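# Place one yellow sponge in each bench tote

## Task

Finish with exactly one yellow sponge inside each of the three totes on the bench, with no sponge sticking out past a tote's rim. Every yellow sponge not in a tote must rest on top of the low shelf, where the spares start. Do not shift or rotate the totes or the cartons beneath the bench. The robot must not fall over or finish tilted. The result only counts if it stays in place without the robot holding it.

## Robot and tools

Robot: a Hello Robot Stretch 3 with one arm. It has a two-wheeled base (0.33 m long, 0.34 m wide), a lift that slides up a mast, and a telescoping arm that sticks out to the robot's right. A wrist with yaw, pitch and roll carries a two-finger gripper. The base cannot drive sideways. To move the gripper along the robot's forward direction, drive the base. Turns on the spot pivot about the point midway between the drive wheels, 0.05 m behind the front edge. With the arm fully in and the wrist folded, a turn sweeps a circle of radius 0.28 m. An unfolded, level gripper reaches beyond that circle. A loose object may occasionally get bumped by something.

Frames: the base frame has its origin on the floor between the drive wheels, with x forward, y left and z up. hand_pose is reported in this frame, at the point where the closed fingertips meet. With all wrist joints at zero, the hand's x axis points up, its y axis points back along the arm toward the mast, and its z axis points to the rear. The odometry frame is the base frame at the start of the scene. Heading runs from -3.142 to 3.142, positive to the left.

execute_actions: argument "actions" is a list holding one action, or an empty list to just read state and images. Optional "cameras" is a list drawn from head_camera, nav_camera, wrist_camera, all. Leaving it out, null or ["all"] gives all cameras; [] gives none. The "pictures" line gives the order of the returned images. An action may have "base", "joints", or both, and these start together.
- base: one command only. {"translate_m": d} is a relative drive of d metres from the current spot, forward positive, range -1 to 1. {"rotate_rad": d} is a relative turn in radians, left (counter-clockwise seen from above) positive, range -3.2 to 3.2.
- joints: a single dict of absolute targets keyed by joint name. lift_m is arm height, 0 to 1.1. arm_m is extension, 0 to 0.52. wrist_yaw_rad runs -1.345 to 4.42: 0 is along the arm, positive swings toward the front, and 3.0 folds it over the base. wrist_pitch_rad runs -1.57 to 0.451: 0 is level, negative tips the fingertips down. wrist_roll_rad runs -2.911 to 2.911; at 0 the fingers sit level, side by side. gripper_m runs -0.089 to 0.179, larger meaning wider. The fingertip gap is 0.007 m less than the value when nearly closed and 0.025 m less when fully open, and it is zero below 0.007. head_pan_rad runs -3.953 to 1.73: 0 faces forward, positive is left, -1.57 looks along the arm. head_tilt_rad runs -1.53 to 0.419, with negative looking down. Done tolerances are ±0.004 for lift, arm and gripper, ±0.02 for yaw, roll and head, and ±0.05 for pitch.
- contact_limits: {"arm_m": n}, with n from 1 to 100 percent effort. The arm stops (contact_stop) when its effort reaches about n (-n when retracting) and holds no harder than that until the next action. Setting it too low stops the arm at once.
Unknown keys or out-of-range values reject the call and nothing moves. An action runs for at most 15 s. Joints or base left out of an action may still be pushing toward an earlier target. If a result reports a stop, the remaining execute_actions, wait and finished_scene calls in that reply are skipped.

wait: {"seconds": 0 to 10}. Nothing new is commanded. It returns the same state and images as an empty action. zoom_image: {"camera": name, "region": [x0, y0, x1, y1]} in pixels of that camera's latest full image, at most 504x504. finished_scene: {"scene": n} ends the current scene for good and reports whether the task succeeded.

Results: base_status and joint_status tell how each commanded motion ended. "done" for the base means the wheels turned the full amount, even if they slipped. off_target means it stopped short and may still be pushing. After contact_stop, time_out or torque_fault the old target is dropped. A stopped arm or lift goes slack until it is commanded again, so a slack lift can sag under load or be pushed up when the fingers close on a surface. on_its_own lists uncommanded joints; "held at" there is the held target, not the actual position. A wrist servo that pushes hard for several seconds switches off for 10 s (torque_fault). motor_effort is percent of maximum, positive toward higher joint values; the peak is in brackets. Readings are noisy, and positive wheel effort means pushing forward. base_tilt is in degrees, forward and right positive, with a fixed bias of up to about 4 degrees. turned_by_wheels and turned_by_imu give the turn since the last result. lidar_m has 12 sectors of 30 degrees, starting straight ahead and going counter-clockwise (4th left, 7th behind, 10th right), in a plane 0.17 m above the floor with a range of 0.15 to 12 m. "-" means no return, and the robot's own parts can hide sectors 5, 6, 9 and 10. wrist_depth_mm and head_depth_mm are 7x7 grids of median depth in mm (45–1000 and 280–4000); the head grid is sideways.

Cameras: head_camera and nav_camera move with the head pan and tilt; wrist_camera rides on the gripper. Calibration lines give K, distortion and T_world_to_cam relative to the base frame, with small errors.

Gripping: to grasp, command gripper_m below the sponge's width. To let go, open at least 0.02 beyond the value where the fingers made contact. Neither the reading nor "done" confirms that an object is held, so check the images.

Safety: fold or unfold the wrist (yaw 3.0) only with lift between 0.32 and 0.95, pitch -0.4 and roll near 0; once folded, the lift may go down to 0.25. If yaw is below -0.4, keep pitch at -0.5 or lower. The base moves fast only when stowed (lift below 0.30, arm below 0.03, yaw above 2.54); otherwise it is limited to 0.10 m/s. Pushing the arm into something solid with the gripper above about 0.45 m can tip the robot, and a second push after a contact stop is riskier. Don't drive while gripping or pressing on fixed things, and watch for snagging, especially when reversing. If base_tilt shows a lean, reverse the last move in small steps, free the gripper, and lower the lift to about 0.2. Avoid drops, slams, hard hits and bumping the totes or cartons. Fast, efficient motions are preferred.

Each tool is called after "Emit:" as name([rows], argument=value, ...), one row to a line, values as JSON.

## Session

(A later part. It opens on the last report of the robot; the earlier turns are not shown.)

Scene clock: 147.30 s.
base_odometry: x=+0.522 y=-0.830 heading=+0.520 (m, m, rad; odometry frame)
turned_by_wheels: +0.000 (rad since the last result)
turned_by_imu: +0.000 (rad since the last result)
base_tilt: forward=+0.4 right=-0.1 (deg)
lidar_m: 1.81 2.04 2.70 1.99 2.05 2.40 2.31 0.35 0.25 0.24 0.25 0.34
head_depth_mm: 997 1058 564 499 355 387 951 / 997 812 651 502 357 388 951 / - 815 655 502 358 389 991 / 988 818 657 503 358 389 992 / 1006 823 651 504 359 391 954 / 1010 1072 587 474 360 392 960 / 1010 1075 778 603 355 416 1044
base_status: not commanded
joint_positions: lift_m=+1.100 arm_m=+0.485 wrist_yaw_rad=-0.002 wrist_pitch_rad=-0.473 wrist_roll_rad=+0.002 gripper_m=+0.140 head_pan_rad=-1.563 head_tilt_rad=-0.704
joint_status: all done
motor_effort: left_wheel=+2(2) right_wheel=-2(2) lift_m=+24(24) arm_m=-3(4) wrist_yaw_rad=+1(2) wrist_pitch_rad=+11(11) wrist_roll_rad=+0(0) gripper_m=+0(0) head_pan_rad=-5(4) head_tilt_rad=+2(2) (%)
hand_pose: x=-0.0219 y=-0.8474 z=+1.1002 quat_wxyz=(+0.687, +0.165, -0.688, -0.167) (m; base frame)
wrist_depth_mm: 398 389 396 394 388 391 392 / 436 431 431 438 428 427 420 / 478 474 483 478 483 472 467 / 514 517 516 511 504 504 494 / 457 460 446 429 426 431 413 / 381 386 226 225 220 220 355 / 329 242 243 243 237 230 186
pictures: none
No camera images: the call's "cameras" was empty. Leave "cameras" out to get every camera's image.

Emit:
execute_actions([
  {"base":{"rotate_rad":0.18},"joints":{"arm_m":0.36}},
], cameras=[])

Emit:
execute_actions([
  {"base":{"translate_m":0.5},"joints":{"arm_m":0.0,"gripper_m":0.175,"head_tilt_rad":-0.8}},
], cameras=[])

Emit:
execute_actions([
  {"base":{"rotate_rad":0.79}},
], cameras=[])

Emit:
execute_actions([
  {"base":{"translate_m":0.3}},
], cameras=[])

Emit:
execute_actions([
  {"base":{"translate_m":0.98},"joints":{"lift_m":0.8,"wrist_pitch_rad":-1.0,"arm_m":0.15}},
], cameras=[])

Emit:
execute_actions([
  {"base":{"rotate_rad":0.569},"joints":{"arm_m":0.42,"wrist_yaw_rad":-0.54}},
], cameras=["head_camera","wrist_camera"])

Scene clock: 159.37 s.
base_odometry: x=+0.522 y=-0.830 heading=+0.700 (m, m, rad; odometry frame)
turned_by_wheels: +0.180 (rad since the last result)
turned_by_imu: +0.184 (rad since the last result)
base_tilt: forward=+0.5 right=+0.0 (deg)
lidar_m: 1.82 2.04 2.00 1.99 2.18 2.41 0.58 0.30 0.25 0.24 0.27 0.45
head_depth_mm: 987 801 630 479 483 372 929 / 1003 797 645 491 483 385 948 / - 784 655 502 361 390 1009 / 1018 1077 548 510 369 398 969 / 1050 1085 769 445 368 409 972 / 1069 1088 776 602 468 435 1038 / 1090 1097 779 604 494 436 996
base_status: done
joint_positions: lift_m=+1.100 arm_m=+0.360 wrist_yaw_rad=-0.001 wrist_pitch_rad=-0.472 wrist_roll_rad=+0.002 gripper_m=+0.140 head_pan_rad=-1.563 head_tilt_rad=-0.704
joint_status: all done
motor_effort: left_wheel=-2(7) right_wheel=+2(6) lift_m=+24(24) arm_m=-4(7) wrist_yaw_rad=+2(2) wrist_pitch_rad=+11(11) wrist_roll_rad=+0(0) gripper_m=+0(0) head_pan_rad=-5(5) head_tilt_rad=+2(2) (%)
hand_pose: x=-0.0218 y=-0.7225 z=+1.1004 quat_wxyz=(+0.687, +0.165, -0.688, -0.166) (m; base frame)
wrist_depth_mm: 610 579 558 522 494 477 455 / 669 645 606 570 533 524 490 / 772 685 650 625 594 558 539 / 571 563 551 538 328 509 501 / 465 456 442 374 346 315 298 / 386 388 374 348 360 351 322 / 333 316 324 273 303 261 283
pictures: none
No camera images: the call's "cameras" was empty. Leave "cameras" out to get every camera's image.

Scene clock: 165.50 s.
base_odometry: x=+0.904 y=-0.508 heading=+0.700 (m, m, rad; odometry frame)
turned_by_wheels: +0.000 (rad since the last result)
turned_by_imu: +0.002 (rad since the last result)
base_tilt: forward=+0.4 right=+0.1 (deg)
lidar_m: 1.32 1.58 2.52 1.92 2.09 2.86 0.78 0.40 0.33 0.33 0.36 1.67
head_depth_mm: - - - - 1180 1115 976 / - - - - 1168 1084 952 / - 824 - - 486 1070 955 / 1133 859 640 539 1153 1070 972 / 1155 1265 634 539 614 813 1018 / 1177 1339 1505 540 575 1317 1194 / 1208 1364 1593 1780 1541 1359 1198
base_status: done
joint_positions: lift_m=+1.100 arm_m=+0.003 wrist_yaw_rad=-0.001 wrist_pitch_rad=-0.472 wrist_roll_rad=+0.002 gripper_m=+0.175 head_pan_rad=-1.563 head_tilt_rad=-0.790
joint_status: all done
joint sent to its limit — the command would take arm_m past its lower limit, so that joint was sent only as far as its limit.
motor_effort: left_wheel=-3(3) right_wheel=+1(7) lift_m=+24(24) arm_m=-3(2) wrist_yaw_rad=+0(1) wrist_pitch_rad=+10(11) wrist_roll_rad=+0(0) gripper_m=+1(87) head_pan_rad=-4(5) head_tilt_rad=-2(6) (%)
hand_pose: x=-0.0218 y=-0.3650 z=+1.1004 quat_wxyz=(+0.687, +0.165, -0.688, -0.166) (m; base frame)
wrist_depth_mm: - - 971 919 884 835 798 / - - - - 900 885 825 / - - - 700 673 683 581 / - - - 549 529 509 505 / - - 461 446 432 433 422 / - - 374 370 365 359 - / - 342 322 319 316 307 299
pictures: none
No camera images: the call's "cameras" was empty. Leave "cameras" out to get every camera's image.

Scene clock: 167.70 s.
base_odometry: x=+0.904 y=-0.508 heading=+1.490 (m, m, rad; odometry frame)
turned_by_wheels: +0.790 (rad since the last result)
turned_by_imu: +0.803 (rad since the last result)
base_tilt: forward=+0.5 right=+0.0 (deg)
lidar_m: 1.99 1.92 1.94 2.47 2.81 0.51 0.38 0.33 0.33 1.64 1.66 1.31
head_depth_mm: - - - - 606 688 916 / - - - - 1491 1351 1027 / - 2116 - - 1566 1351 1189 / 1732 1996 2152 1863 1573 1357 1190 / 1663 1854 2107 1868 1579 1361 1192 / 1550 1750 2026 1892 1578 1357 1198 / 1478 1651 1867 1874 1582 1372 1201
base_status: done
joint_positions: lift_m=+1.100 arm_m=+0.003 wrist_yaw_rad=-0.001 wrist_pitch_rad=-0.472 wrist_roll_rad=+0.002 gripper_m=+0.175 head_pan_rad=-1.563 head_tilt_rad=-0.790
joint_status: not commanded
motor_effort: left_wheel=-2(8) right_wheel=+1(4) lift_m=+24(24) arm_m=-3(4) wrist_yaw_rad=+1(2) wrist_pitch_rad=+10(10) wrist_roll_rad=+0(0) gripper_m=+0(0) head_pan_rad=-5(5) head_tilt_rad=-2(3) (%)
hand_pose: x=-0.0218 y=-0.3650 z=+1.1004 quat_wxyz=(+0.687, +0.165, -0.688, -0.166) (m; base frame)
wrist_depth_mm: - - - - - - 831 / - - - - - - 858 / - - - - - - 914 / - - - - - - 945 / - - - - - - 926 / - - - - - - - / - - - - - 322 297
pictures: none
No camera images: the call's "cameras" was empty. Leave "cameras" out to get every camera's image.

Scene clock: 171.93 s.
base_odometry: x=+0.928 y=-0.209 heading=+1.490 (m, m, rad; odometry frame)
turned_by_wheels: +0.000 (rad since the last result)
turned_by_imu: +0.002 (rad since the last result)
base_tilt: forward=+0.4 right=+0.1 (deg)
lidar_m: 1.69 2.26 1.71 2.15 2.99 0.92 0.61 0.58 1.52 1.58 1.10 1.30
head_depth_mm: - - - - 1464 1347 1184 / - - - - 1496 1350 1182 / - 1885 - - 1560 1349 1187 / 1521 1789 2055 1870 1568 1362 1188 / 1470 1660 1955 1875 1570 1349 1194 / 1398 1562 1801 1855 1571 1357 1190 / 1323 1478 1655 1801 1576 1361 1193
base_status: done
joint_positions: lift_m=+1.100 arm_m=+0.003 wrist_yaw_rad=-0.001 wrist_pitch_rad=-0.472 wrist_roll_rad=+0.002 gripper_m=+0.175 head_pan_rad=-1.563 head_tilt_rad=-0.790
joint_status: not commanded
motor_effort: left_wheel=-3(4) right_wheel=+1(2) lift_m=+24(24) arm_m=-4(3) wrist_yaw_rad=+1(1) wrist_pitch_rad=+10(10) wrist_roll_rad=+0(0) gripper_m=+0(0) head_pan_rad=-4(6) head_tilt_rad=-2(2) (%)
hand_pose: x=-0.0218 y=-0.3650 z=+1.1004 quat_wxyz=(+0.687, +0.165, -0.688, -0.166) (m; base frame)
wrist_depth_mm: 947 - - - - - - / 976 - - - - - - / - - - - - - - / - - - - - - - / 945 - - - - - - / - - - - - - - / - - - - - - -
pictures: none
No camera images: the call's "cameras" was empty. Leave "cameras" out to get every camera's image.

Scene clock: 183.23 s.
base_odometry: x=+1.008 y=+0.768 heading=+1.490 (m, m, rad; odometry frame)
turned_by_wheels: +0.000 (rad since the last result)
turned_by_imu: +0.004 (rad since the last result)
base_tilt: forward=+0.3 right=+0.1 (deg)
lidar_m: 0.72 1.45 1.47 1.29 2.49 2.15 1.50 1.51 0.88 0.91 0.54 0.77
head_depth_mm: 1163 1362 1623 1820 - 1304 1165 / 1096 1255 1405 1028 - 1321 1183 / 1028 1166 1198 1004 - 1323 1185 / 963 1091 1165 979 1146 1291 1192 / 911 1019 1132 983 1074 1224 1195 / 861 960 1082 984 867 1014 1166 / 819 909 1012 988 828 999 1133
base_status: done
joint_positions: lift_m=+0.800 arm_m=+0.150 wrist_yaw_rad=-0.001 wrist_pitch_rad=-1.004 wrist_roll_rad=+0.002 gripper_m=+0.175 head_pan_rad=-1.563 head_tilt_rad=-0.790
joint_status: all done
motor_effort: left_wheel=-3(5) right_wheel=+1(4) lift_m=+14(18) arm_m=+5(4) wrist_yaw_rad=+1(1) wrist_pitch_rad=+2(9) wrist_roll_rad=+0(0) gripper_m=+0(0) head_pan_rad=-4(4) head_tilt_rad=-2(2) (%)
hand_pose: x=-0.0218 y=-0.4118 z=+0.7098 quat_wxyz=(+0.619, +0.340, -0.620, -0.342) (m; base frame)
wrist_depth_mm: 390 385 379 375 603 - - / 342 350 344 656 670 - - / 326 325 619 624 898 - - / 300 410 589 814 909 925 899 / 553 533 565 851 877 892 844 / 524 - 797 831 810 815 - / 495 726 808 782 779 754 757
pictures: none
No camera images: the call's "cameras" was empty. Leave "cameras" out to get every camera's image.

Scene clock: 186.43 s.
base_odometry: x=+1.008 y=+0.768 heading=+2.059 (m, m, rad; odometry frame)
turned_by_wheels: +0.569 (rad since the last result)
turned_by_imu: +0.579 (rad since the last result)
base_tilt: forward=+0.5 right=-0.1 (deg)
lidar_m: 1.45 1.42 1.29 2.85 2.03 1.49 1.94 0.88 0.95 0.54 0.72 0.72
head_depth_mm: 808 917 1032 - 1068 1197 1188 / 808 899 1052 946 879 1198 1186 / 808 899 - 907 874 1100 1188 / 808 919 1044 980 883 1202 1187 / 808 915 1057 942 888 1200 1188 / 809 917 1053 959 887 1207 1198 / 807 919 1061 984 889 1206 1197
base_status: done
joint_positions: lift_m=+0.800 arm_m=+0.420 wrist_yaw_rad=-0.538 wrist_pitch_rad=-1.005 wrist_roll_rad=+0.002 gripper_m=+0.175 head_pan_rad=-1.563 head_tilt_rad=-0.790
joint_status: all done
motor_effort: left_wheel=-2(7) right_wheel=+1(5) lift_m=+14(14) arm_m=+5(7) wrist_yaw_rad=-3(7) wrist_pitch_rad=+2(2) wrist_roll_rad=+0(0) gripper_m=+0(1) head_pan_rad=-3(5) head_tilt_rad=-2(2) (%)
hand_pose: x=-0.0815 y=-0.6651 z=+0.7098 quat_wxyz=(+0.506, +0.163, -0.688, -0.493) (m; base frame)
wrist_depth_mm: 251 283 336 370 358 360 351 / 283 322 347 338 334 327 326 / 316 322 311 310 309 298 300 / 299 293 289 288 284 281 278 / 278 277 231 223 265 265 259 / 260 - 215 213 247 245 - / 245 239 238 235 234 233 731
pictures: head_camera (sideways: a quarter turn clockwise sets it upright), wrist_camera
camera_calibration (this result's frames):
head_camera: T_world_to_cam=[[-0.0105461, 0.705285, -0.708846, 0.942397], [0.999695, 0.0232796, 0.00828937, -0.00860381], [0.022348, -0.708542, -0.705315, 0.872245], [0, 0, 0, 1]] pos_world=[-0.000953163, -0.046436, 1.28329]
wrist_camera: T_world_to_cam=[[-0.8418, 0.53729, -0.0518847, 0.338122], [0.503775, 0.747476, -0.433002, 0.885595], [-0.193865, -0.390639, -0.899899, 0.526342], [0, 0, 0, 1]] pos_world=[-0.0594696, -0.638021, 0.874662]
Images, in order (width x height): head_camera 896x504, wrist_camera 644x364.

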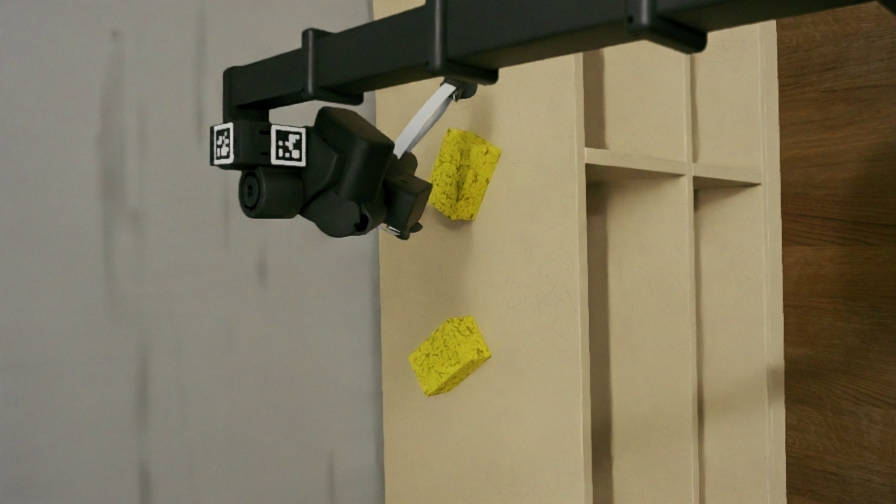

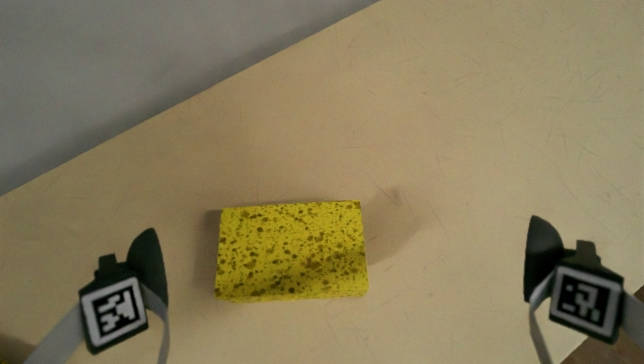

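Emit:
execute_actions([
  {"base":{"translate_m":0.02},"joints":{"arm_m":0.455}},
], cameras=[])

Emit:
execute_actions([
  {"joints":{"lift_m":0.721}},
], cameras=["wrist_camera"])

Emit:
execute_actions([
  {"joints":{"gripper_m":0.07}},
], cameras=[])

Emit:
execute_actions([
  {"joints":{"lift_m":0.8}},
], cameras=["wrist_camera"])

Scene clock: 191.70 s.
base_odometry: x=+0.998 y=+0.786 heading=+2.058 (m, m, rad; odometry frame)
turned_by_wheels: +0.000 (rad since the last result)
turned_by_imu: +0.000 (rad since the last result)
base_tilt: forward=+0.4 right=+0.3 (deg)
lidar_m: 1.42 1.43 1.27 2.78 2.07 1.51 1.94 0.89 0.97 0.54 0.70 0.71
head_depth_mm: 810 914 1030 - 1071 1211 1181 / 808 881 1103 922 881 1194 1192 / 809 900 - 921 880 1085 1187 / 808 914 1051 976 883 1199 1190 / 812 916 1053 927 885 1196 1198 / 809 918 1053 960 886 1205 1197 / 809 915 1050 984 890 1204 1193
base_status: done
joint_positions: lift_m=+0.800 arm_m=+0.455 wrist_yaw_rad=-0.538 wrist_pitch_rad=-1.005 wrist_roll_rad=+0.002 gripper_m=+0.175 head_pan_rad=-1.563 head_tilt_rad=-0.790
joint_status: all done
motor_effort: left_wheel=-3(5) right_wheel=+2(6) lift_m=+14(15) arm_m=+5(7) wrist_yaw_rad=-4(4) wrist_pitch_rad=+2(2) wrist_roll_rad=+0(0) gripper_m=+0(0) head_pan_rad=-5(3) head_tilt_rad=-3(2) (%)
hand_pose: x=-0.0815 y=-0.7001 z=+0.7098 quat_wxyz=(+0.506, +0.163, -0.688, -0.493) (m; base frame)
wrist_depth_mm: 221 250 290 355 358 353 353 / 249 282 329 339 332 328 321 / 281 317 315 310 304 301 300 / 310 295 292 287 284 279 278 / 277 274 270 223 263 262 261 / 257 - 251 209 211 247 - / 244 238 238 232 232 231 224
pictures: none
No camera images: the call's "cameras" was empty. Leave "cameras" out to get every camera's image.

Scene clock: 193.27 s.
base_odometry: x=+0.998 y=+0.786 heading=+2.058 (m, m, rad; odometry frame)
turned_by_wheels: +0.000 (rad since the last result)
turned_by_imu: +0.000 (rad since the last result)
base_tilt: forward=+0.3 right=+0.1 (deg)
lidar_m: 1.43 1.42 1.27 2.78 2.07 1.51 1.94 0.89 0.97 0.54 0.70 0.72
head_depth_mm: 809 914 1052 990 - - 1168 / 809 919 1012 916 878 1197 1184 / 809 916 - 906 881 1089 1185 / 808 915 1056 963 882 1197 1188 / 807 918 1049 931 884 1198 1194 / 809 914 1058 960 891 1206 1195 / 808 913 1054 991 888 1205 1194
base_status: not commanded
joint_positions: lift_m=+0.721 arm_m=+0.455 wrist_yaw_rad=-0.538 wrist_pitch_rad=-1.005 wrist_roll_rad=+0.002 gripper_m=+0.175 head_pan_rad=-1.563 head_tilt_rad=-0.790
joint_status: all done
motor_effort: left_wheel=-2(2) right_wheel=+1(2) lift_m=+14(13) arm_m=+4(5) wrist_yaw_rad=-3(5) wrist_pitch_rad=+2(2) wrist_roll_rad=+0(0) gripper_m=-1(1) head_pan_rad=-3(4) head_tilt_rad=-3(3) (%)
hand_pose: x=-0.0815 y=-0.7001 z=+0.6308 quat_wxyz=(+0.506, +0.163, -0.688, -0.493) (m; base frame)
wrist_depth_mm: 223 250 272 256 251 250 247 / 246 246 239 235 231 229 227 / 227 222 219 216 213 210 208 / 208 206 203 202 150 196 195 / 194 193 186 141 140 183 181 / 179 - 138 133 131 170 - / - 166 164 161 161 161 158
pictures: wrist_camera
camera_calibration (this result's frames):
wrist_camera: T_world_to_cam=[[-0.8418, 0.537291, -0.051884, 0.352829], [0.50378, 0.747486, -0.432979, 0.877535], [-0.193853, -0.39062, -0.89991, 0.441595], [0, 0, 0, 1]] pos_world=[-0.0594687, -0.673021, 0.795656]
Images, in order (width x height): wrist_camera 644x364.

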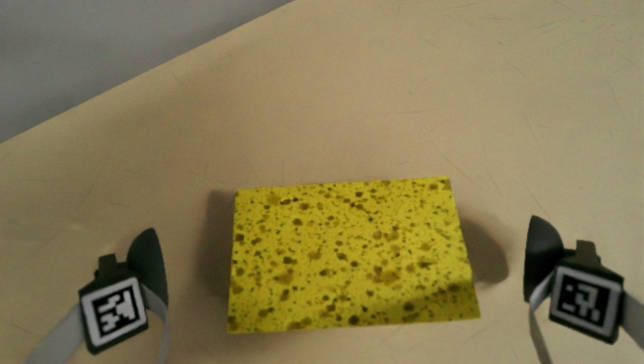

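Scene clock: 194.80 s.
base_odometry: x=+0.998 y=+0.786 heading=+2.058 (m, m, rad; odometry frame)
turned_by_wheels: +0.000 (rad since the last result)
turned_by_imu: +0.000 (rad since the last result)
base_tilt: forward=+0.3 right=+0.2 (deg)
lidar_m: 1.43 1.43 1.28 2.78 2.06 1.51 1.94 0.89 0.97 0.54 0.70 0.71
head_depth_mm: 808 916 1051 996 - - 1163 / 810 915 1009 946 877 1191 1185 / 809 915 - 902 883 1086 1195 / 809 917 1052 977 884 1196 1190 / 810 916 1054 934 884 1204 1191 / 809 916 1052 959 886 1205 1196 / 809 918 1054 987 891 1209 1195
base_status: not commanded
joint_positions: lift_m=+0.721 arm_m=+0.455 wrist_yaw_rad=-0.538 wrist_pitch_rad=-1.005 wrist_roll_rad=+0.002 gripper_m=+0.071 head_pan_rad=-1.563 head_tilt_rad=-0.790
joint_status: all done
motor_effort: left_wheel=-3(2) right_wheel=+2(1) lift_m=+14(14) arm_m=+5(5) wrist_yaw_rad=-3(3) wrist_pitch_rad=+2(2) wrist_roll_rad=+0(0) gripper_m=-13(89) head_pan_rad=-5(4) head_tilt_rad=-2(2) (%)
hand_pose: x=-0.0815 y=-0.7001 z=+0.6308 quat_wxyz=(+0.506, +0.163, -0.688, -0.493) (m; base frame)
wrist_depth_mm: 220 251 273 254 253 248 245 / 246 244 239 236 232 228 225 / 225 224 219 217 213 210 209 / 208 208 204 202 149 197 194 / 194 191 144 140 139 185 182 / 180 180 132 131 130 - 170 / 170 168 164 161 161 160 160
pictures: none
No camera images: the call's "cameras" was empty. Leave "cameras" out to get every camera's image.

Scene clock: 196.37 s.
base_odometry: x=+0.998 y=+0.786 heading=+2.058 (m, m, rad; odometry frame)
turned_by_wheels: +0.000 (rad since the last result)
turned_by_imu: +0.000 (rad since the last result)
base_tilt: forward=+0.4 right=+0.3 (deg)
lidar_m: 1.43 1.42 1.28 2.78 2.07 1.51 1.94 0.89 0.97 0.54 0.70 0.71
head_depth_mm: 809 912 1031 - 1069 1215 1183 / 807 880 1099 945 876 1196 1186 / 809 901 - 924 878 1080 1189 / 807 915 1055 977 883 1198 1182 / 809 916 1053 932 885 1199 1191 / 809 917 1053 959 887 1205 1195 / 809 917 1054 984 893 1203 1198
base_status: not commanded
joint_positions: lift_m=+0.800 arm_m=+0.455 wrist_yaw_rad=-0.538 wrist_pitch_rad=-1.005 wrist_roll_rad=+0.002 gripper_m=+0.071 head_pan_rad=-1.563 head_tilt_rad=-0.790
joint_status: all done
motor_effort: left_wheel=-3(3) right_wheel=+2(2) lift_m=+24(25) arm_m=+5(4) wrist_yaw_rad=-4(5) wrist_pitch_rad=+2(2) wrist_roll_rad=+0(0) gripper_m=-13(13) head_pan_rad=-5(4) head_tilt_rad=-2(3) (%)
hand_pose: x=-0.0815 y=-0.7001 z=+0.7092 quat_wxyz=(+0.506, +0.163, -0.688, -0.493) (m; base frame)
wrist_depth_mm: 220 250 292 352 362 355 351 / 248 284 334 336 331 323 324 / 276 318 309 307 305 299 295 / 309 292 290 285 150 281 275 / 277 272 144 140 139 264 257 / 259 256 133 132 130 - 243 / 239 238 235 230 229 229 226
pictures: wrist_camera
camera_calibration (this result's frames):
wrist_camera: T_world_to_cam=[[-0.841795, 0.537298, -0.0518789, 0.356897], [0.503816, 0.747547, -0.43283, 0.911381], [-0.193777, -0.390492, -0.899981, 0.512296], [0, 0, 0, 1]] pos_world=[-0.0594633, -0.673013, 0.874045]
Images, in order (width x height): wrist_camera 644x364.

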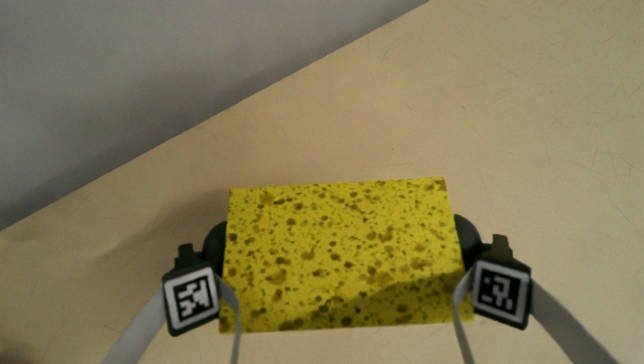

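Emit:
execute_actions([
  {"base":{"rotate_rad":-0.967},"joints":{"arm_m":0.2,"lift_m":0.9,"wrist_yaw_rad":0.0}},
], cameras=[])

Emit:
execute_actions([
  {"base":{"translate_m":-0.72},"joints":{"lift_m":1.1,"wrist_pitch_rad":-0.3,"head_tilt_rad":-0.55}},
], cameras=[])

Emit:
execute_actions([
  {"base":{"translate_m":-0.714}},
], cameras=[])

Emit:
execute_actions([
  {"base":{"rotate_rad":-0.58},"joints":{"arm_m":0.36}},
])

Scene clock: 202.67 s.
base_odometry: x=+0.998 y=+0.786 heading=+1.091 (m, m, rad; odometry frame)
turned_by_wheels: -0.967 (rad since the last result)
turned_by_imu: -0.983 (rad since the last result)
base_tilt: forward=+0.4 right=+0.0 (deg)
lidar_m: 0.71 1.38 1.42 1.31 1.28 3.56 1.91 1.51 2.33 0.89 0.54 0.54
head_depth_mm: 2151 2379 - 1753 1560 1344 1182 / 1992 2276 - - 1569 1352 1192 / 1641 1934 - - 1532 1354 1188 / 1410 1623 1826 1236 1469 1355 1191 / 1263 1411 1519 1200 1384 1324 1193 / 1137 1246 1259 986 1150 1255 1189 / 1029 1117 1172 989 889 1039 1142
base_status: done
joint_positions: lift_m=+0.900 arm_m=+0.200 wrist_yaw_rad=-0.002 wrist_pitch_rad=-1.006 wrist_roll_rad=+0.002 gripper_m=+0.071 head_pan_rad=-1.563 head_tilt_rad=-0.790
joint_status: all done
motor_effort: left_wheel=+2(8) right_wheel=-2(7) lift_m=+24(27) arm_m=-3(3) wrist_yaw_rad=+2(5) wrist_pitch_rad=+3(3) wrist_roll_rad=+0(0) gripper_m=-14(13) head_pan_rad=-5(4) head_tilt_rad=-3(2) (%)
hand_pose: x=-0.0218 y=-0.4621 z=+0.8091 quat_wxyz=(+0.619, +0.340, -0.620, -0.342) (m; base frame)
wrist_depth_mm: 538 524 515 - - - - / 483 480 631 - - - - / 445 447 732 - - - - / 418 677 702 - 149 - - / 388 651 144 140 139 - 939 / 606 613 132 132 131 - 865 / 480 591 854 823 859 853 822
pictures: none
No camera images: the call's "cameras" was empty. Leave "cameras" out to get every camera's image.

Scene clock: 210.83 s.
base_odometry: x=+0.666 y=+0.147 heading=+1.092 (m, m, rad; odometry frame)
turned_by_wheels: +0.000 (rad since the last result)
turned_by_imu: +0.000 (rad since the last result)
base_tilt: forward=+0.4 right=+0.2 (deg)
lidar_m: 1.42 1.87 1.27 1.28 1.79 2.92 1.38 1.05 1.01 2.03 1.19 1.17
head_depth_mm: - - 2017 2199 1948 1584 1325 / - - 2167 2308 1961 1580 1329 / - - - 2452 1951 1589 1333 / 2034 2206 2527 2568 1971 1581 1336 / 2063 2232 2397 2461 1973 1587 1337 / 1866 1965 2143 2272 1979 1598 1331 / 1678 1779 1911 2029 1980 1600 1343
base_status: done
joint_positions: lift_m=+1.100 arm_m=+0.200 wrist_yaw_rad=-0.002 wrist_pitch_rad=-0.325 wrist_roll_rad=+0.002 gripper_m=+0.071 head_pan_rad=-1.563 head_tilt_rad=-0.557
joint_status: all done
motor_effort: left_wheel=+2(4) right_wheel=-2(6) lift_m=+24(25) arm_m=-3(4) wrist_yaw_rad=+2(2) wrist_pitch_rad=+12(12) wrist_roll_rad=+0(0) gripper_m=-12(13) head_pan_rad=-5(4) head_tilt_rad=+3(16) (%)
hand_pose: x=-0.0220 y=-0.5804 z=+1.1338 quat_wxyz=(+0.697, +0.114, -0.698, -0.115) (m; base frame)
wrist_depth_mm: 982 - - - - - - / - - - - - - - / - - - - - - - / - - - - 150 - 715 / - - 144 141 139 - 580 / - - 133 132 130 - - / - - - - - - -
pictures: none
No camera images: the call's "cameras" was empty. Leave "cameras" out to get every camera's image.

Scene clock: 218.97 s.
base_odometry: x=+0.337 y=-0.487 heading=+1.092 (m, m, rad; odometry frame)
turned_by_wheels: +0.000 (rad since the last result)
turned_by_imu: +0.000 (rad since the last result)
base_tilt: forward=+0.4 right=+0.2 (deg)
lidar_m: 1.86 2.27 1.60 1.67 2.70 2.33 0.86 0.65 0.63 0.66 2.20 2.14
head_depth_mm: - - 1042 749 1602 1249 1050 / - - 1013 783 1541 1347 1079 / - - - 824 1553 1261 1201 / 1625 1749 939 910 1954 1256 1245 / 1747 1908 1088 1107 1832 1275 1302 / 1848 2074 2229 2286 1897 1591 1335 / 2011 2227 2532 2588 1987 1595 1344
base_status: done
joint_positions: lift_m=+1.100 arm_m=+0.200 wrist_yaw_rad=-0.002 wrist_pitch_rad=-0.325 wrist_roll_rad=+0.002 gripper_m=+0.071 head_pan_rad=-1.563 head_tilt_rad=-0.557
joint_status: not commanded
motor_effort: left_wheel=+2(2) right_wheel=-2(6) lift_m=+24(24) arm_m=-4(4) wrist_yaw_rad=+2(2) wrist_pitch_rad=+12(12) wrist_roll_rad=+0(0) gripper_m=-13(13) head_pan_rad=-4(4) head_tilt_rad=+3(3) (%)
hand_pose: x=-0.0220 y=-0.5804 z=+1.1338 quat_wxyz=(+0.697, +0.114, -0.698, -0.115) (m; base frame)
wrist_depth_mm: - - - - - 914 834 / - - - - - 965 842 / - - - - - 960 814 / - - - 724 150 699 596 / - - 143 140 139 552 465 / - - 132 132 130 - 405 / - - 733 - 361 349 333
pictures: none
No camera images: the call's "cameras" was empty. Leave "cameras" out to get every camera's image.

Scene clock: 221.40 s.
base_odometry: x=+0.337 y=-0.487 heading=+0.512 (m, m, rad; odometry frame)
turned_by_wheels: -0.580 (rad since the last result)
turned_by_imu: -0.589 (rad since the last result)
base_tilt: forward=+0.4 right=+0.0 (deg)
lidar_m: 2.14 1.86 2.31 1.60 1.64 2.21 2.33 0.91 0.66 0.63 0.65 0.89
head_depth_mm: 1354 1437 1071 717 1537 1325 1072 / - 1461 825 696 1503 1251 1076 / - - 818 695 1544 1284 1105 / 1331 1414 829 697 1553 1287 1088 / 1333 1436 831 710 1501 1258 1085 / 1338 1453 1098 759 1571 1339 1084 / 1341 1457 1096 762 1516 1260 1111
base_status: done
joint_positions: lift_m=+1.100 arm_m=+0.360 wrist_yaw_rad=-0.002 wrist_pitch_rad=-0.325 wrist_roll_rad=+0.002 gripper_m=+0.071 head_pan_rad=-1.563 head_tilt_rad=-0.556
joint_status: all done
motor_effort: left_wheel=+2(8) right_wheel=-2(5) lift_m=+24(24) arm_m=+5(2) wrist_yaw_rad=+2(1) wrist_pitch_rad=+12(12) wrist_roll_rad=+0(0) gripper_m=-13(14) head_pan_rad=-5(5) head_tilt_rad=+3(3) (%)
hand_pose: x=-0.0219 y=-0.7398 z=+1.1338 quat_wxyz=(+0.697, +0.114, -0.698, -0.115) (m; base frame)
wrist_depth_mm: 854 846 848 843 824 819 849 / 949 901 862 917 897 893 892 / 992 973 948 680 933 961 944 / 788 776 659 476 150 685 665 / 595 567 143 140 138 549 514 / 468 456 132 131 130 - 412 / 387 358 312 317 314 266 352
pictures: head_camera (sideways: a quarter turn clockwise sets it upright), nav_camera (sideways: a quarter turn counterclockwise sets it upright), wrist_camera
camera_calibration (this result's frames):
head_camera: T_world_to_cam=[[-0.0091539, 0.521796, -0.853021, 1.13033], [0.999684, 0.0247476, 0.00441044, -0.00355574], [0.0234116, -0.852711, -0.521858, 0.633585], [0, 0, 0, 1]] pos_world=[-0.000931703, -0.0494475, 1.29485]
nav_camera: T_world_to_cam=[[0.0167229, -0.523563, 0.851823, -1.06528], [-0.999741, -0.0218843, 0.00617592, 0.0516757], [0.015408, -0.851706, -0.523793, 0.640104], [0, 0, 0, 1]] pos_world=[0.0596141, -0.0114276, 1.24239]
wrist_camera: T_world_to_cam=[[-0.998211, -0.00789324, -0.0592673, 0.0520908], [0.0502139, 0.427426, -0.902655, 1.38078], [0.0324572, -0.904016, -0.426265, -0.0215987], [0, 0, 0, 1]] pos_world=[-0.0166356, -0.609294, 1.24025]
Images, in order (width x height): head_camera 896x504, nav_camera 672x504, wrist_camera 644x364.

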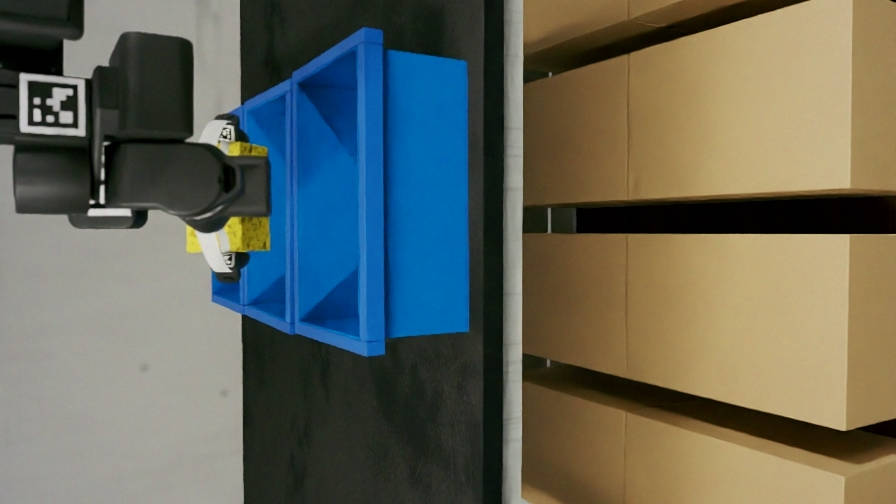

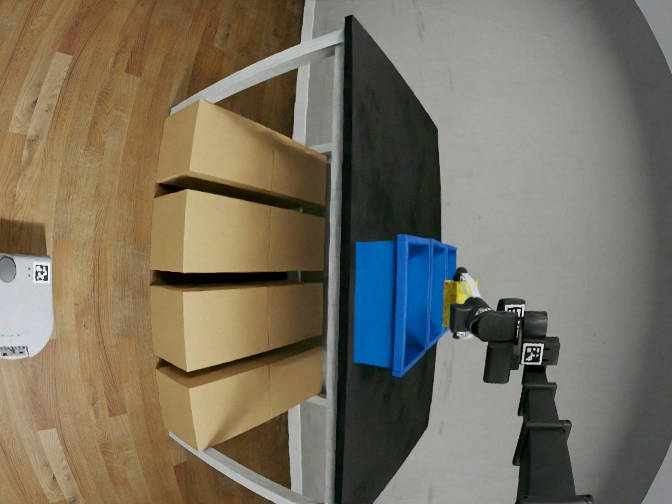

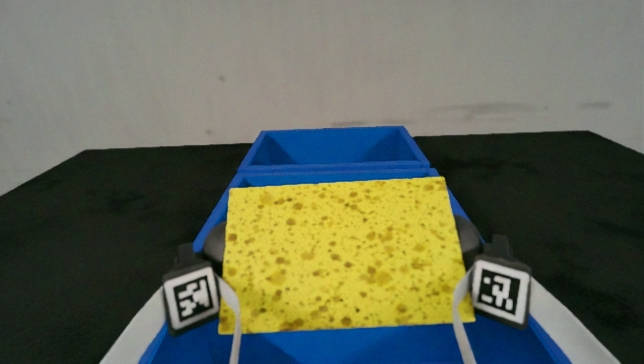

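Centred; offset −0.04 from the earlier sequence.

Emit:
execute_actions([
  {"joints":{"arm_m":0.392}},
], cameras=[])

Emit:
execute_actions([
  {"joints":{"arm_m":0.432,"wrist_pitch_rad":-0.75}},
], cameras=[])

Emit:
execute_actions([
  {"joints":{"arm_m":0.485,"wrist_pitch_rad":-1.0}},
], cameras=["wrist_camera"])

Emit:
execute_actions([
  {"joints":{"lift_m":1.032}},
], cameras=[])

Emit:
execute_actions([
  {"joints":{"gripper_m":0.14}},
], cameras=[])

Emit:
execute_actions([
  {"joints":{"lift_m":1.1}},
], cameras=["wrist_camera"])

Scene clock: 227.10 s.
base_odometry: x=+0.337 y=-0.487 heading=+0.512 (m, m, rad; odometry frame)
turned_by_wheels: +0.000 (rad since the last result)
turned_by_imu: +0.000 (rad since the last result)
base_tilt: forward=+0.4 right=+0.1 (deg)
lidar_m: 2.14 1.86 2.32 1.60 1.65 2.21 2.33 0.91 0.66 0.63 0.65 0.88
head_depth_mm: 1358 1439 1072 718 1548 1319 1073 / - 1445 829 694 1495 1253 1077 / - - 825 696 1546 1290 1109 / 1333 1413 829 698 1546 1292 1090 / 1326 1438 831 711 1501 1257 1078 / 1340 1460 1094 759 1566 1325 1082 / 1330 1447 1102 761 1510 1264 1110
base_status: not commanded
joint_positions: lift_m=+1.100 arm_m=+0.392 wrist_yaw_rad=-0.002 wrist_pitch_rad=-0.325 wrist_roll_rad=+0.002 gripper_m=+0.071 head_pan_rad=-1.563 head_tilt_rad=-0.556
joint_status: all done
motor_effort: left_wheel=+2(1) right_wheel=-2(2) lift_m=+24(24) arm_m=+5(8) wrist_yaw_rad=+2(2) wrist_pitch_rad=+12(12) wrist_roll_rad=+0(0) gripper_m=-13(12) head_pan_rad=-3(4) head_tilt_rad=+3(3) (%)
hand_pose: x=-0.0219 y=-0.7718 z=+1.1338 quat_wxyz=(+0.697, +0.114, -0.698, -0.115) (m; base frame)
wrist_depth_mm: 824 815 842 826 800 808 812 / 889 861 860 881 873 865 868 / 958 962 943 933 934 892 932 / 821 775 667 454 149 671 658 / 610 568 143 140 139 548 512 / 470 454 132 131 130 - 420 / 385 361 272 269 268 263 352
pictures: none
No camera images: the call's "cameras" was empty. Leave "cameras" out to get every camera's image.

Scene clock: 228.47 s.
base_odometry: x=+0.337 y=-0.487 heading=+0.512 (m, m, rad; odometry frame)
turned_by_wheels: +0.000 (rad since the last result)
turned_by_imu: +0.000 (rad since the last result)
base_tilt: forward=+0.4 right=+0.4 (deg)
lidar_m: 2.14 1.86 2.31 1.60 1.64 2.21 2.33 0.91 0.66 0.63 0.65 0.88
head_depth_mm: 1356 1425 1073 716 1539 1320 1076 / - 1439 829 695 1499 1247 1076 / - - 700 695 1551 1290 1101 / 1331 1419 817 699 1554 1288 1086 / 1339 1441 832 712 1506 1263 1079 / 1329 1458 1095 759 1567 1329 1083 / 1342 1457 1099 760 1510 1259 1111
base_status: not commanded
joint_positions: lift_m=+1.100 arm_m=+0.432 wrist_yaw_rad=-0.002 wrist_pitch_rad=-0.759 wrist_roll_rad=+0.002 gripper_m=+0.071 head_pan_rad=-1.563 head_tilt_rad=-0.556
joint_status: all done
motor_effort: left_wheel=+2(1) right_wheel=-2(2) lift_m=+24(23) arm_m=+5(7) wrist_yaw_rad=+2(1) wrist_pitch_rad=+4(11) wrist_roll_rad=+0(0) gripper_m=-14(13) head_pan_rad=-4(4) head_tilt_rad=+3(3) (%)
hand_pose: x=-0.0219 y=-0.7460 z=+1.0446 quat_wxyz=(+0.656, +0.261, -0.657, -0.263) (m; base frame)
wrist_depth_mm: 637 622 379 367 369 531 538 / 505 486 395 403 404 317 441 / 433 284 246 240 236 223 388 / 377 231 231 226 149 240 325 / 331 214 143 140 139 243 186 / 282 199 132 132 130 - 171 / 157 196 253 245 247 242 160
pictures: none
No camera images: the call's "cameras" was empty. Leave "cameras" out to get every camera's image.

Scene clock: 229.97 s.
base_odometry: x=+0.337 y=-0.487 heading=+0.512 (m, m, rad; odometry frame)
turned_by_wheels: +0.000 (rad since the last result)
turned_by_imu: +0.000 (rad since the last result)
base_tilt: forward=+0.2 right=+0.1 (deg)
lidar_m: 2.14 1.86 2.31 1.60 1.65 2.21 2.33 0.91 0.66 0.63 0.65 0.88
head_depth_mm: 1356 1421 1075 717 1533 1330 1072 / - 1441 821 695 1491 1246 1074 / - - 719 695 1548 1290 1104 / 1332 1417 807 697 1548 1291 1088 / 1334 1438 830 711 1507 1258 1077 / 1337 1461 1093 760 1564 1328 1078 / 1342 1458 1098 760 1506 1260 1113
base_status: not commanded
joint_positions: lift_m=+1.100 arm_m=+0.485 wrist_yaw_rad=-0.002 wrist_pitch_rad=-1.004 wrist_roll_rad=+0.002 gripper_m=+0.071 head_pan_rad=-1.563 head_tilt_rad=-0.556
joint_status: all done
motor_effort: left_wheel=+2(2) right_wheel=-2(2) lift_m=+24(24) arm_m=+5(7) wrist_yaw_rad=+1(1) wrist_pitch_rad=+2(4) wrist_roll_rad=+0(0) gripper_m=-13(12) head_pan_rad=-4(4) head_tilt_rad=+3(3) (%)
hand_pose: x=-0.0218 y=-0.7469 z=+1.0093 quat_wxyz=(+0.619, +0.339, -0.620, -0.342) (m; base frame)
wrist_depth_mm: 375 215 318 296 352 194 338 / 341 188 188 177 177 174 174 / 173 193 199 201 205 206 165 / 162 218 249 236 150 251 166 / 156 216 144 141 139 240 169 / 155 199 132 132 130 - 170 / 153 197 227 225 223 222 158
pictures: wrist_camera
camera_calibration (this result's frames):
wrist_camera: T_world_to_cam=[[-0.998141, 0.0319433, -0.0519054, 0.0670716], [0.0513382, 0.899654, -0.433575, 1.15066], [0.032847, -0.435434, -0.899621, 0.746649], [0, 0, 0, 1]] pos_world=[-0.0166511, -0.712222, 1.17408]
Images, in order (width x height): wrist_camera 644x364.

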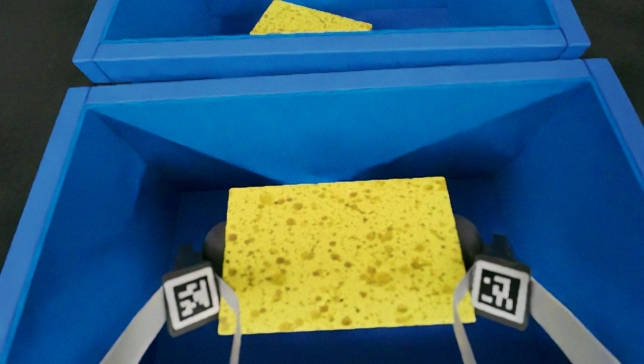

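Scene clock: 231.43 s.
base_odometry: x=+0.337 y=-0.487 heading=+0.512 (m, m, rad; odometry frame)
turned_by_wheels: +0.000 (rad since the last result)
turned_by_imu: +0.000 (rad since the last result)
base_tilt: forward=+0.3 right=+0.1 (deg)
lidar_m: 2.14 1.86 2.31 1.60 1.65 2.21 2.33 0.91 0.66 0.63 0.65 0.88
head_depth_mm: 1316 - 1072 716 1533 1328 1074 / 1306 - 827 695 1491 1252 1075 / 1329 - 831 695 1546 1290 1106 / 1323 1418 829 696 1547 1290 1088 / 1332 1436 832 709 1508 1258 1081 / 1341 1459 1096 760 1575 1327 1080 / 1339 1466 1101 763 1511 1260 1109
base_status: not commanded
joint_positions: lift_m=+1.032 arm_m=+0.485 wrist_yaw_rad=-0.002 wrist_pitch_rad=-1.005 wrist_roll_rad=+0.002 gripper_m=+0.071 head_pan_rad=-1.563 head_tilt_rad=-0.556
joint_status: all done
motor_effort: left_wheel=+2(1) right_wheel=-2(2) lift_m=+14(19) arm_m=+5(5) wrist_yaw_rad=+2(1) wrist_pitch_rad=+2(2) wrist_roll_rad=+0(0) gripper_m=-13(14) head_pan_rad=-4(4) head_tilt_rad=+3(3) (%)
hand_pose: x=-0.0218 y=-0.7467 z=+0.9418 quat_wxyz=(+0.619, +0.340, -0.620, -0.342) (m; base frame)
wrist_depth_mm: 129 129 131 133 134 136 138 / 149 156 158 161 163 164 156 / 159 191 198 201 206 208 165 / 158 205 207 204 150 201 167 / 156 193 143 140 139 189 167 / 155 182 132 131 130 - 168 / 153 170 167 164 165 164 158
pictures: none
No camera images: the call's "cameras" was empty. Leave "cameras" out to get every camera's image.

Scene clock: 232.63 s.
base_odometry: x=+0.337 y=-0.487 heading=+0.512 (m, m, rad; odometry frame)
turned_by_wheels: +0.000 (rad since the last result)
turned_by_imu: +0.000 (rad since the last result)
base_tilt: forward=+0.3 right=+0.1 (deg)
lidar_m: 2.14 1.86 2.31 1.60 1.64 2.21 2.33 0.91 0.66 0.63 0.65 0.88
head_depth_mm: 1315 - 1069 718 1539 1321 1070 / 1307 - 821 696 1500 1251 1071 / 1328 - 829 695 1557 1292 1105 / 1331 1412 830 699 1555 1291 1085 / 1332 1440 831 711 1503 1259 1077 / 1342 1454 1094 760 1561 1324 1084 / 1342 1466 1097 762 1509 1260 1109
base_status: not commanded
joint_positions: lift_m=+1.032 arm_m=+0.485 wrist_yaw_rad=-0.002 wrist_pitch_rad=-1.005 wrist_roll_rad=+0.002 gripper_m=+0.140 head_pan_rad=-1.563 head_tilt_rad=-0.556
joint_status: all done
motor_effort: left_wheel=+2(2) right_wheel=-2(2) lift_m=+14(15) arm_m=+5(5) wrist_yaw_rad=+1(1) wrist_pitch_rad=+2(2) wrist_roll_rad=+0(0) gripper_m=+0(81) head_pan_rad=-6(4) head_tilt_rad=+3(3) (%)
hand_pose: x=-0.0218 y=-0.7467 z=+0.9418 quat_wxyz=(+0.619, +0.340, -0.620, -0.342) (m; base frame)
wrist_depth_mm: 129 130 132 133 134 136 138 / 150 156 158 161 162 164 156 / 160 193 199 203 205 207 166 / 158 204 209 204 203 200 166 / 157 193 149 145 144 189 167 / 155 182 139 136 135 176 162 / 150 169 167 164 164 164 160
pictures: none
No camera images: the call's "cameras" was empty. Leave "cameras" out to get every camera's image.

Scene clock: 234.10 s.
base_odometry: x=+0.337 y=-0.487 heading=+0.512 (m, m, rad; odometry frame)
turned_by_wheels: +0.000 (rad since the last result)
turned_by_imu: +0.000 (rad since the last result)
base_tilt: forward=+0.3 right=-0.1 (deg)
lidar_m: 2.14 1.86 2.32 1.59 1.64 2.20 2.33 0.91 0.66 0.63 0.65 0.89
head_depth_mm: 1354 1432 1071 718 1538 1321 1073 / - 1432 818 695 1492 1247 1074 / - - 815 695 1544 1285 1103 / 1329 1412 830 698 1547 1301 1084 / 1333 1440 829 710 1507 1258 1081 / 1333 1460 1098 759 1572 1335 1083 / 1340 1463 1098 759 1513 1264 1107
base_status: not commanded
joint_positions: lift_m=+1.100 arm_m=+0.485 wrist_yaw_rad=-0.002 wrist_pitch_rad=-1.005 wrist_roll_rad=+0.002 gripper_m=+0.140 head_pan_rad=-1.563 head_tilt_rad=-0.556
joint_status: all done
motor_effort: left_wheel=+1(1) right_wheel=-2(2) lift_m=+24(26) arm_m=+5(5) wrist_yaw_rad=+1(1) wrist_pitch_rad=+2(2) wrist_roll_rad=+0(0) gripper_m=-1(1) head_pan_rad=-4(6) head_tilt_rad=+3(3) (%)
hand_pose: x=-0.0218 y=-0.7467 z=+1.0092 quat_wxyz=(+0.619, +0.340, -0.620, -0.342) (m; base frame)
wrist_depth_mm: 381 217 317 297 348 188 339 / 344 189 179 176 177 174 173 / 174 192 199 202 206 209 165 / 162 217 266 269 268 251 166 / 156 214 263 215 257 249 168 / 154 187 247 201 203 239 162 / 150 224 233 226 223 225 180
pictures: wrist_camera
camera_calibration (this result's frames):
wrist_camera: T_world_to_cam=[[-0.998141, 0.0319917, -0.0518777, 0.067068], [0.0513398, 0.900049, -0.432754, 1.1499], [0.0328479, -0.434613, -0.900018, 0.747659], [0, 0, 0, 1]] pos_world=[-0.0166511, -0.712165, 1.17401]
Images, in order (width x height): wrist_camera 644x364.

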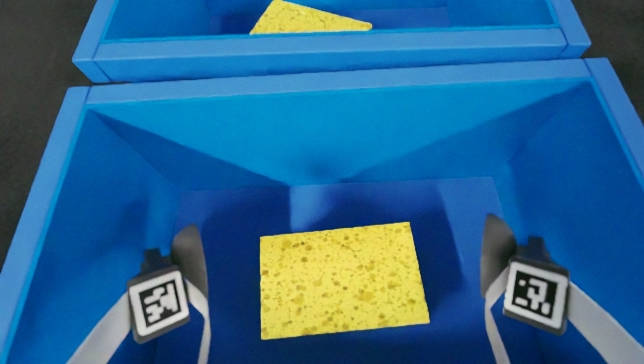

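Emit:
finished_scene(scene=2)

The scene is finished: the task was done.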